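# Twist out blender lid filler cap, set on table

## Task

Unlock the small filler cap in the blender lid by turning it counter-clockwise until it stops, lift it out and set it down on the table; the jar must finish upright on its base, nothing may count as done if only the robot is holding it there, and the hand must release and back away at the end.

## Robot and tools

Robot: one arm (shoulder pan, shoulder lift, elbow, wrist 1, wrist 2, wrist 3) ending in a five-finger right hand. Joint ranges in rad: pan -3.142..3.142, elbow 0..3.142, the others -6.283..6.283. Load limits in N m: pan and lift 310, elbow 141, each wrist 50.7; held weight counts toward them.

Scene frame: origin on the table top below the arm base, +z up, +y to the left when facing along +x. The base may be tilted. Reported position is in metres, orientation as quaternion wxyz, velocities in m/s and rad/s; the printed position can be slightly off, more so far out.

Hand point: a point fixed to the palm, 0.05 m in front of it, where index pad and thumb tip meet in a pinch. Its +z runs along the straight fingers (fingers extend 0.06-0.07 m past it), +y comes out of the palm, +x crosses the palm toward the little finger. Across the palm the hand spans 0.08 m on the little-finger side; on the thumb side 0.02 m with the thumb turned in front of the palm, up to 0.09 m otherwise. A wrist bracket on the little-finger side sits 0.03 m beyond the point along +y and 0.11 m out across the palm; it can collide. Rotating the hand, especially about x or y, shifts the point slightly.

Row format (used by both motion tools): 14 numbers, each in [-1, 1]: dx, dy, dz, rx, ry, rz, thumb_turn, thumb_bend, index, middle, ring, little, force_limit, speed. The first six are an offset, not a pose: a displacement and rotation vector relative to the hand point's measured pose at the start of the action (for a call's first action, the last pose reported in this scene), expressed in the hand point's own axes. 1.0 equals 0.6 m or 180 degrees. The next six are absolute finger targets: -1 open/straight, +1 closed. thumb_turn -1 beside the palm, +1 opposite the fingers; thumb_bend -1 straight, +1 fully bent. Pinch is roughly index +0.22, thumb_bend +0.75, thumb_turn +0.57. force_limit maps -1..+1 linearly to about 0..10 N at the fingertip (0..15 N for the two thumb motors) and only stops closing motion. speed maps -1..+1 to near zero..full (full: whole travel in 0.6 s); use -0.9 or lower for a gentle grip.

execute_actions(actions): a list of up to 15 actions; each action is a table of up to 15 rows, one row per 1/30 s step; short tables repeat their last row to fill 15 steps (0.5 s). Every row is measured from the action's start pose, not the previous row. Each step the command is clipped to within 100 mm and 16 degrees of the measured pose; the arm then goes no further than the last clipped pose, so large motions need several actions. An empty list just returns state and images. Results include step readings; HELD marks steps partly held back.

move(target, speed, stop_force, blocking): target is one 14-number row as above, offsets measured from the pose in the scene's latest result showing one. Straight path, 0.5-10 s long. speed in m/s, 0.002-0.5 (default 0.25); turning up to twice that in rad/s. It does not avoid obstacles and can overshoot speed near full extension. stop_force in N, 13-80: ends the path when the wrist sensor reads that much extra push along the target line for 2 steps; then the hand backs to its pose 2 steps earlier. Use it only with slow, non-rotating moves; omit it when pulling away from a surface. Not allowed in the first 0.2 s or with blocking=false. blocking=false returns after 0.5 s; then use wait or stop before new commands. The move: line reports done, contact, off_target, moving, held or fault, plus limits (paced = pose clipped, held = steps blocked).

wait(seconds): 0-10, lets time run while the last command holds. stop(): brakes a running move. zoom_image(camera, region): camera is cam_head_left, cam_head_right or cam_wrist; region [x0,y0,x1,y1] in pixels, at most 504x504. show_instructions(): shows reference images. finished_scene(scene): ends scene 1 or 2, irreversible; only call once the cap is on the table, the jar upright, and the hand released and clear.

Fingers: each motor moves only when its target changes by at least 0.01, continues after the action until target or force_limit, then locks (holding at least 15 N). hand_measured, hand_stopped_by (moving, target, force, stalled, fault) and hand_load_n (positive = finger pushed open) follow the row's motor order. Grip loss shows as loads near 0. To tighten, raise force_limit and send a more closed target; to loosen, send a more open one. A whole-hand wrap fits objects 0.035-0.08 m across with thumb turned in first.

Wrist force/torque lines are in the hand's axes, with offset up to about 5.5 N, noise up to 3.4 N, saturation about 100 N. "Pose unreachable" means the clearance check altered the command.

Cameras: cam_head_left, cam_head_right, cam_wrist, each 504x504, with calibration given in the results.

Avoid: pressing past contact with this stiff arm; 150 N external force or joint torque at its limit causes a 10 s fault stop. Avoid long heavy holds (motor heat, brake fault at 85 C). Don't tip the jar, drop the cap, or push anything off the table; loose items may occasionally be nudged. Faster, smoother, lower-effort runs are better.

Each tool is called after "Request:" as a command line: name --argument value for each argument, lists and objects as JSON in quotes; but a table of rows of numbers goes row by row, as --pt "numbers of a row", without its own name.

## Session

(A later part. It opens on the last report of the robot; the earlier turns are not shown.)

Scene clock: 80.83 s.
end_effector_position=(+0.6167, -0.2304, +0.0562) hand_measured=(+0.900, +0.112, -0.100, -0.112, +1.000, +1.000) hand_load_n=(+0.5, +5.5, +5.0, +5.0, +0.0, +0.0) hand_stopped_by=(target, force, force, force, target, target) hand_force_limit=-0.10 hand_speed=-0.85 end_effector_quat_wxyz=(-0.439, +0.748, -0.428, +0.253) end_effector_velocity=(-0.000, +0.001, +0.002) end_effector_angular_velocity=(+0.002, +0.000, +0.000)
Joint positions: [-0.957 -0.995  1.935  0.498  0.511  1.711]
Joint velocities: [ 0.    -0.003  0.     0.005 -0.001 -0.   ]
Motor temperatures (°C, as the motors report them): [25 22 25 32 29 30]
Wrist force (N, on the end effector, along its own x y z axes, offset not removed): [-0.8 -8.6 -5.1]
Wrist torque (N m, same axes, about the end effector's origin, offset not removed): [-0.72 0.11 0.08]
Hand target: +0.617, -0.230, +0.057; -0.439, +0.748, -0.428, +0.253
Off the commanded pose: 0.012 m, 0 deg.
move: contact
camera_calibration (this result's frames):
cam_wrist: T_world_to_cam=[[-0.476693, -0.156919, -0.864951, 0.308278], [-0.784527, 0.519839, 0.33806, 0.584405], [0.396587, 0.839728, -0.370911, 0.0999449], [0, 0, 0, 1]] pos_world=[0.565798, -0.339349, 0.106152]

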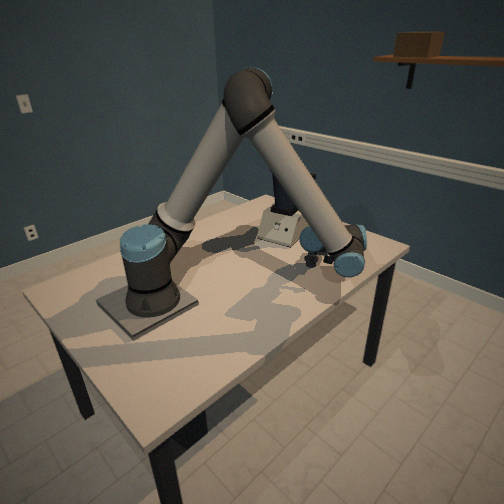

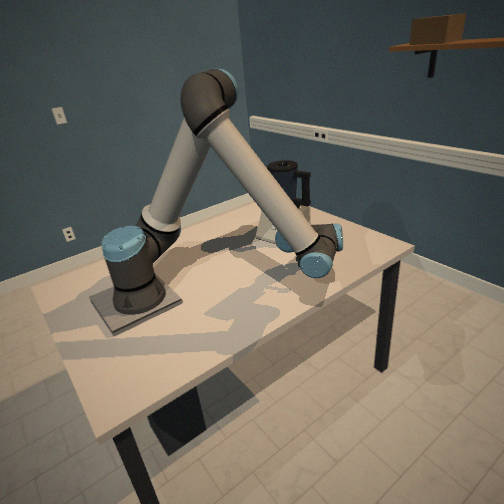

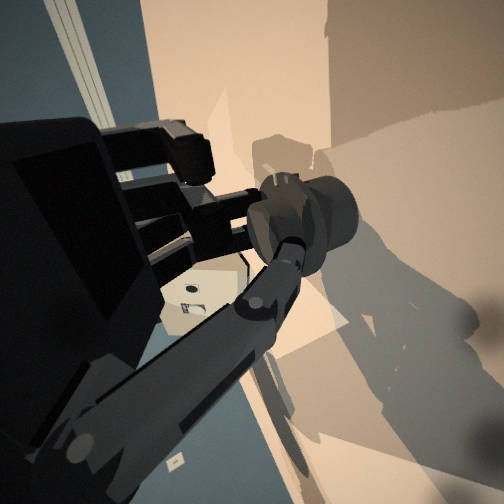

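Request:
move --target '[0,-0.0008,-0.0005,0,0,0,0.9,0.07,-0.17,-0.18,1,1,0,-0.85]'

Request:
move --target '[0,-0.3,-0.18,0,0,0,0.9,0,-0.3,-0.3,1,1,0,-0.7]'

Scene clock: 82.97 s.
end_effector_position=(+0.6167, -0.2304, +0.0568) hand_measured=(+0.900, +0.070, -0.170, -0.180, +1.000, +1.000) hand_load_n=(+0.0, +0.0, +0.0, +0.0, +0.0, +0.0) hand_stopped_by=(target, target, target, target, target, target) hand_force_limit=0.00 hand_speed=-0.85 end_effector_quat_wxyz=(-0.439, +0.748, -0.428, +0.253) end_effector_velocity=(-0.000, +0.000, -0.000) end_effector_angular_velocity=(-0.000, +0.000, +0.000)
Joint positions: [-0.957 -0.995  1.934  0.499  0.511  1.711]
Joint velocities: [-0.     0.     0.     0.     0.    -0.001]
Motor temperatures (°C, as the motors report them): [25 22 25 32 29 30]
Wrist force (N, on the end effector, along its own x y z axes, offset not removed): [-4.2 -3.4 -0.5]
Wrist torque (N m, same axes, about the end effector's origin, offset not removed): [-0.66 0.69 -0.09]
Hand target: +0.617, -0.230, +0.057; -0.439, +0.748, -0.428, +0.253
Off the commanded pose: 0.000 m, 0 deg.
move: done
camera_calibration (this result's frames):
cam_wrist: T_world_to_cam=[[-0.476715, -0.156979, -0.864928, 0.30875], [-0.784538, 0.519821, 0.338063, 0.584213], [0.396539, 0.839728, -0.370963, 0.100188], [0, 0, 0, 1]] pos_world=[0.565794, -0.339349, 0.106712]

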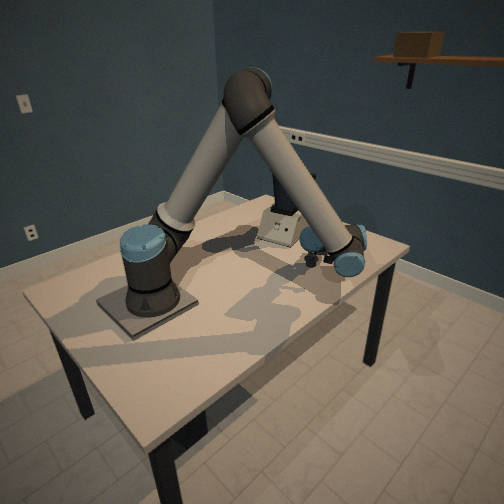

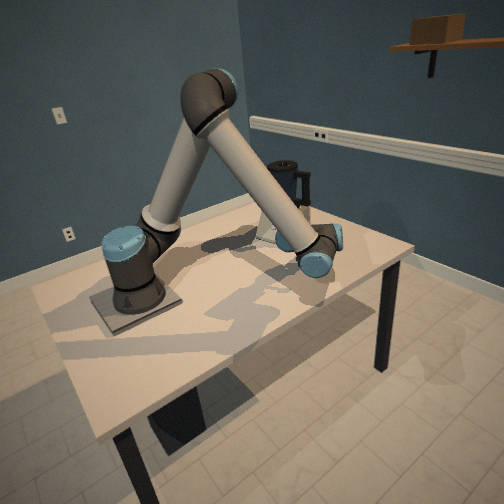

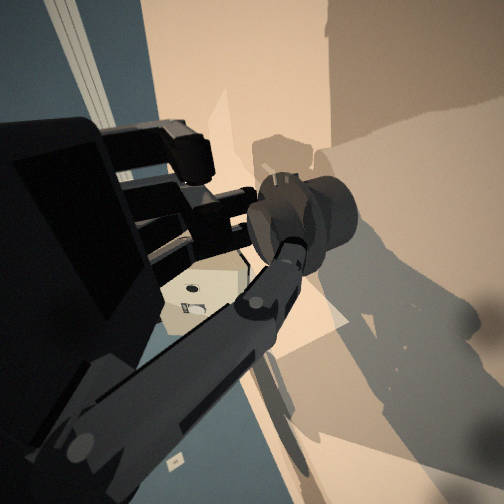

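Scene clock: 84.43 s.
end_effector_position=(+0.6110, -0.2337, +0.2663) hand_measured=(+0.900, +0.000, -0.300, -0.300, +1.000, +1.000) hand_load_n=(+0.0, +0.0, +0.0, +0.0, +0.0, +0.0) hand_stopped_by=(target, target, target, target, target, target) hand_force_limit=0.00 hand_speed=-0.70 end_effector_quat_wxyz=(-0.439, +0.748, -0.428, +0.253) end_effector_velocity=(-0.000, +0.000, +0.002) end_effector_angular_velocity=(+0.001, -0.000, +0.001)
Joint positions: [-0.969 -1.248  1.845  0.863  0.51   1.686]
Joint velocities: [-0.    -0.002 -0.001  0.005 -0.001 -0.002]
Motor temperatures (°C, as the motors report them): [25 22 25 32 29 30]
Wrist force (N, on the end effector, along its own x y z axes, offset not removed): [-1.5 -0.4 0.1]
Wrist torque (N m, same axes, about the end effector's origin, offset not removed): [-0.13 0.19 0.09]
Hand target: +0.611, -0.234, +0.267; -0.439, +0.748, -0.428, +0.253
Off the commanded pose: 0.001 m, 0 deg.
move: done
camera_calibration (this result's frames):
cam_wrist: T_world_to_cam=[[-0.476737, -0.15696, -0.864919, 0.48672], [-0.784489, 0.5199, 0.338056, 0.510641], [0.39661, 0.839683, -0.370989, 0.18293], [0, 0, 0, 1]] pos_world=[0.560078, -0.342689, 0.316213]

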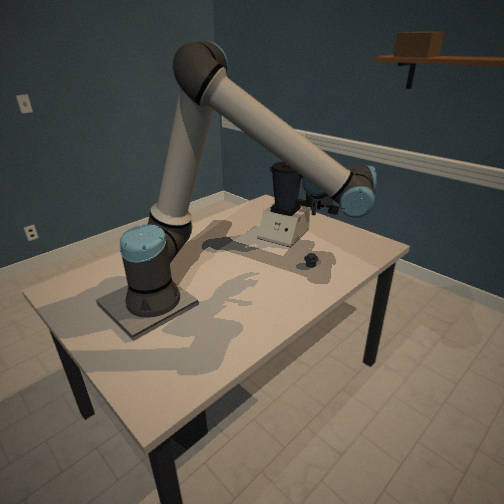

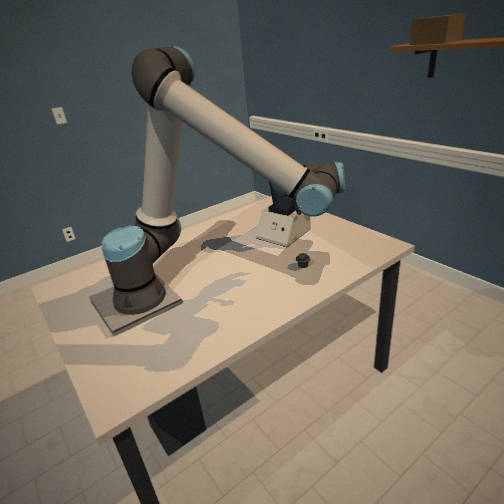

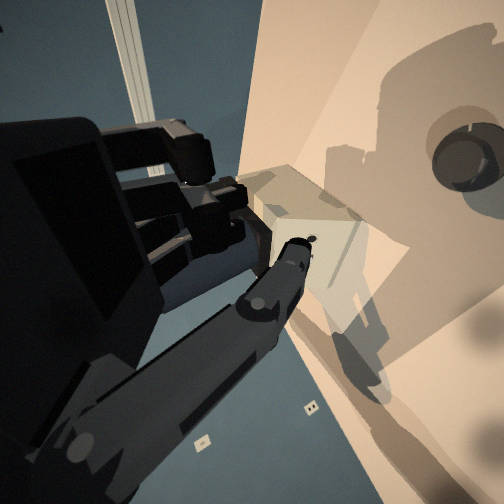

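Request:
finished_scene --scene 2

The scene is finished: the task was done.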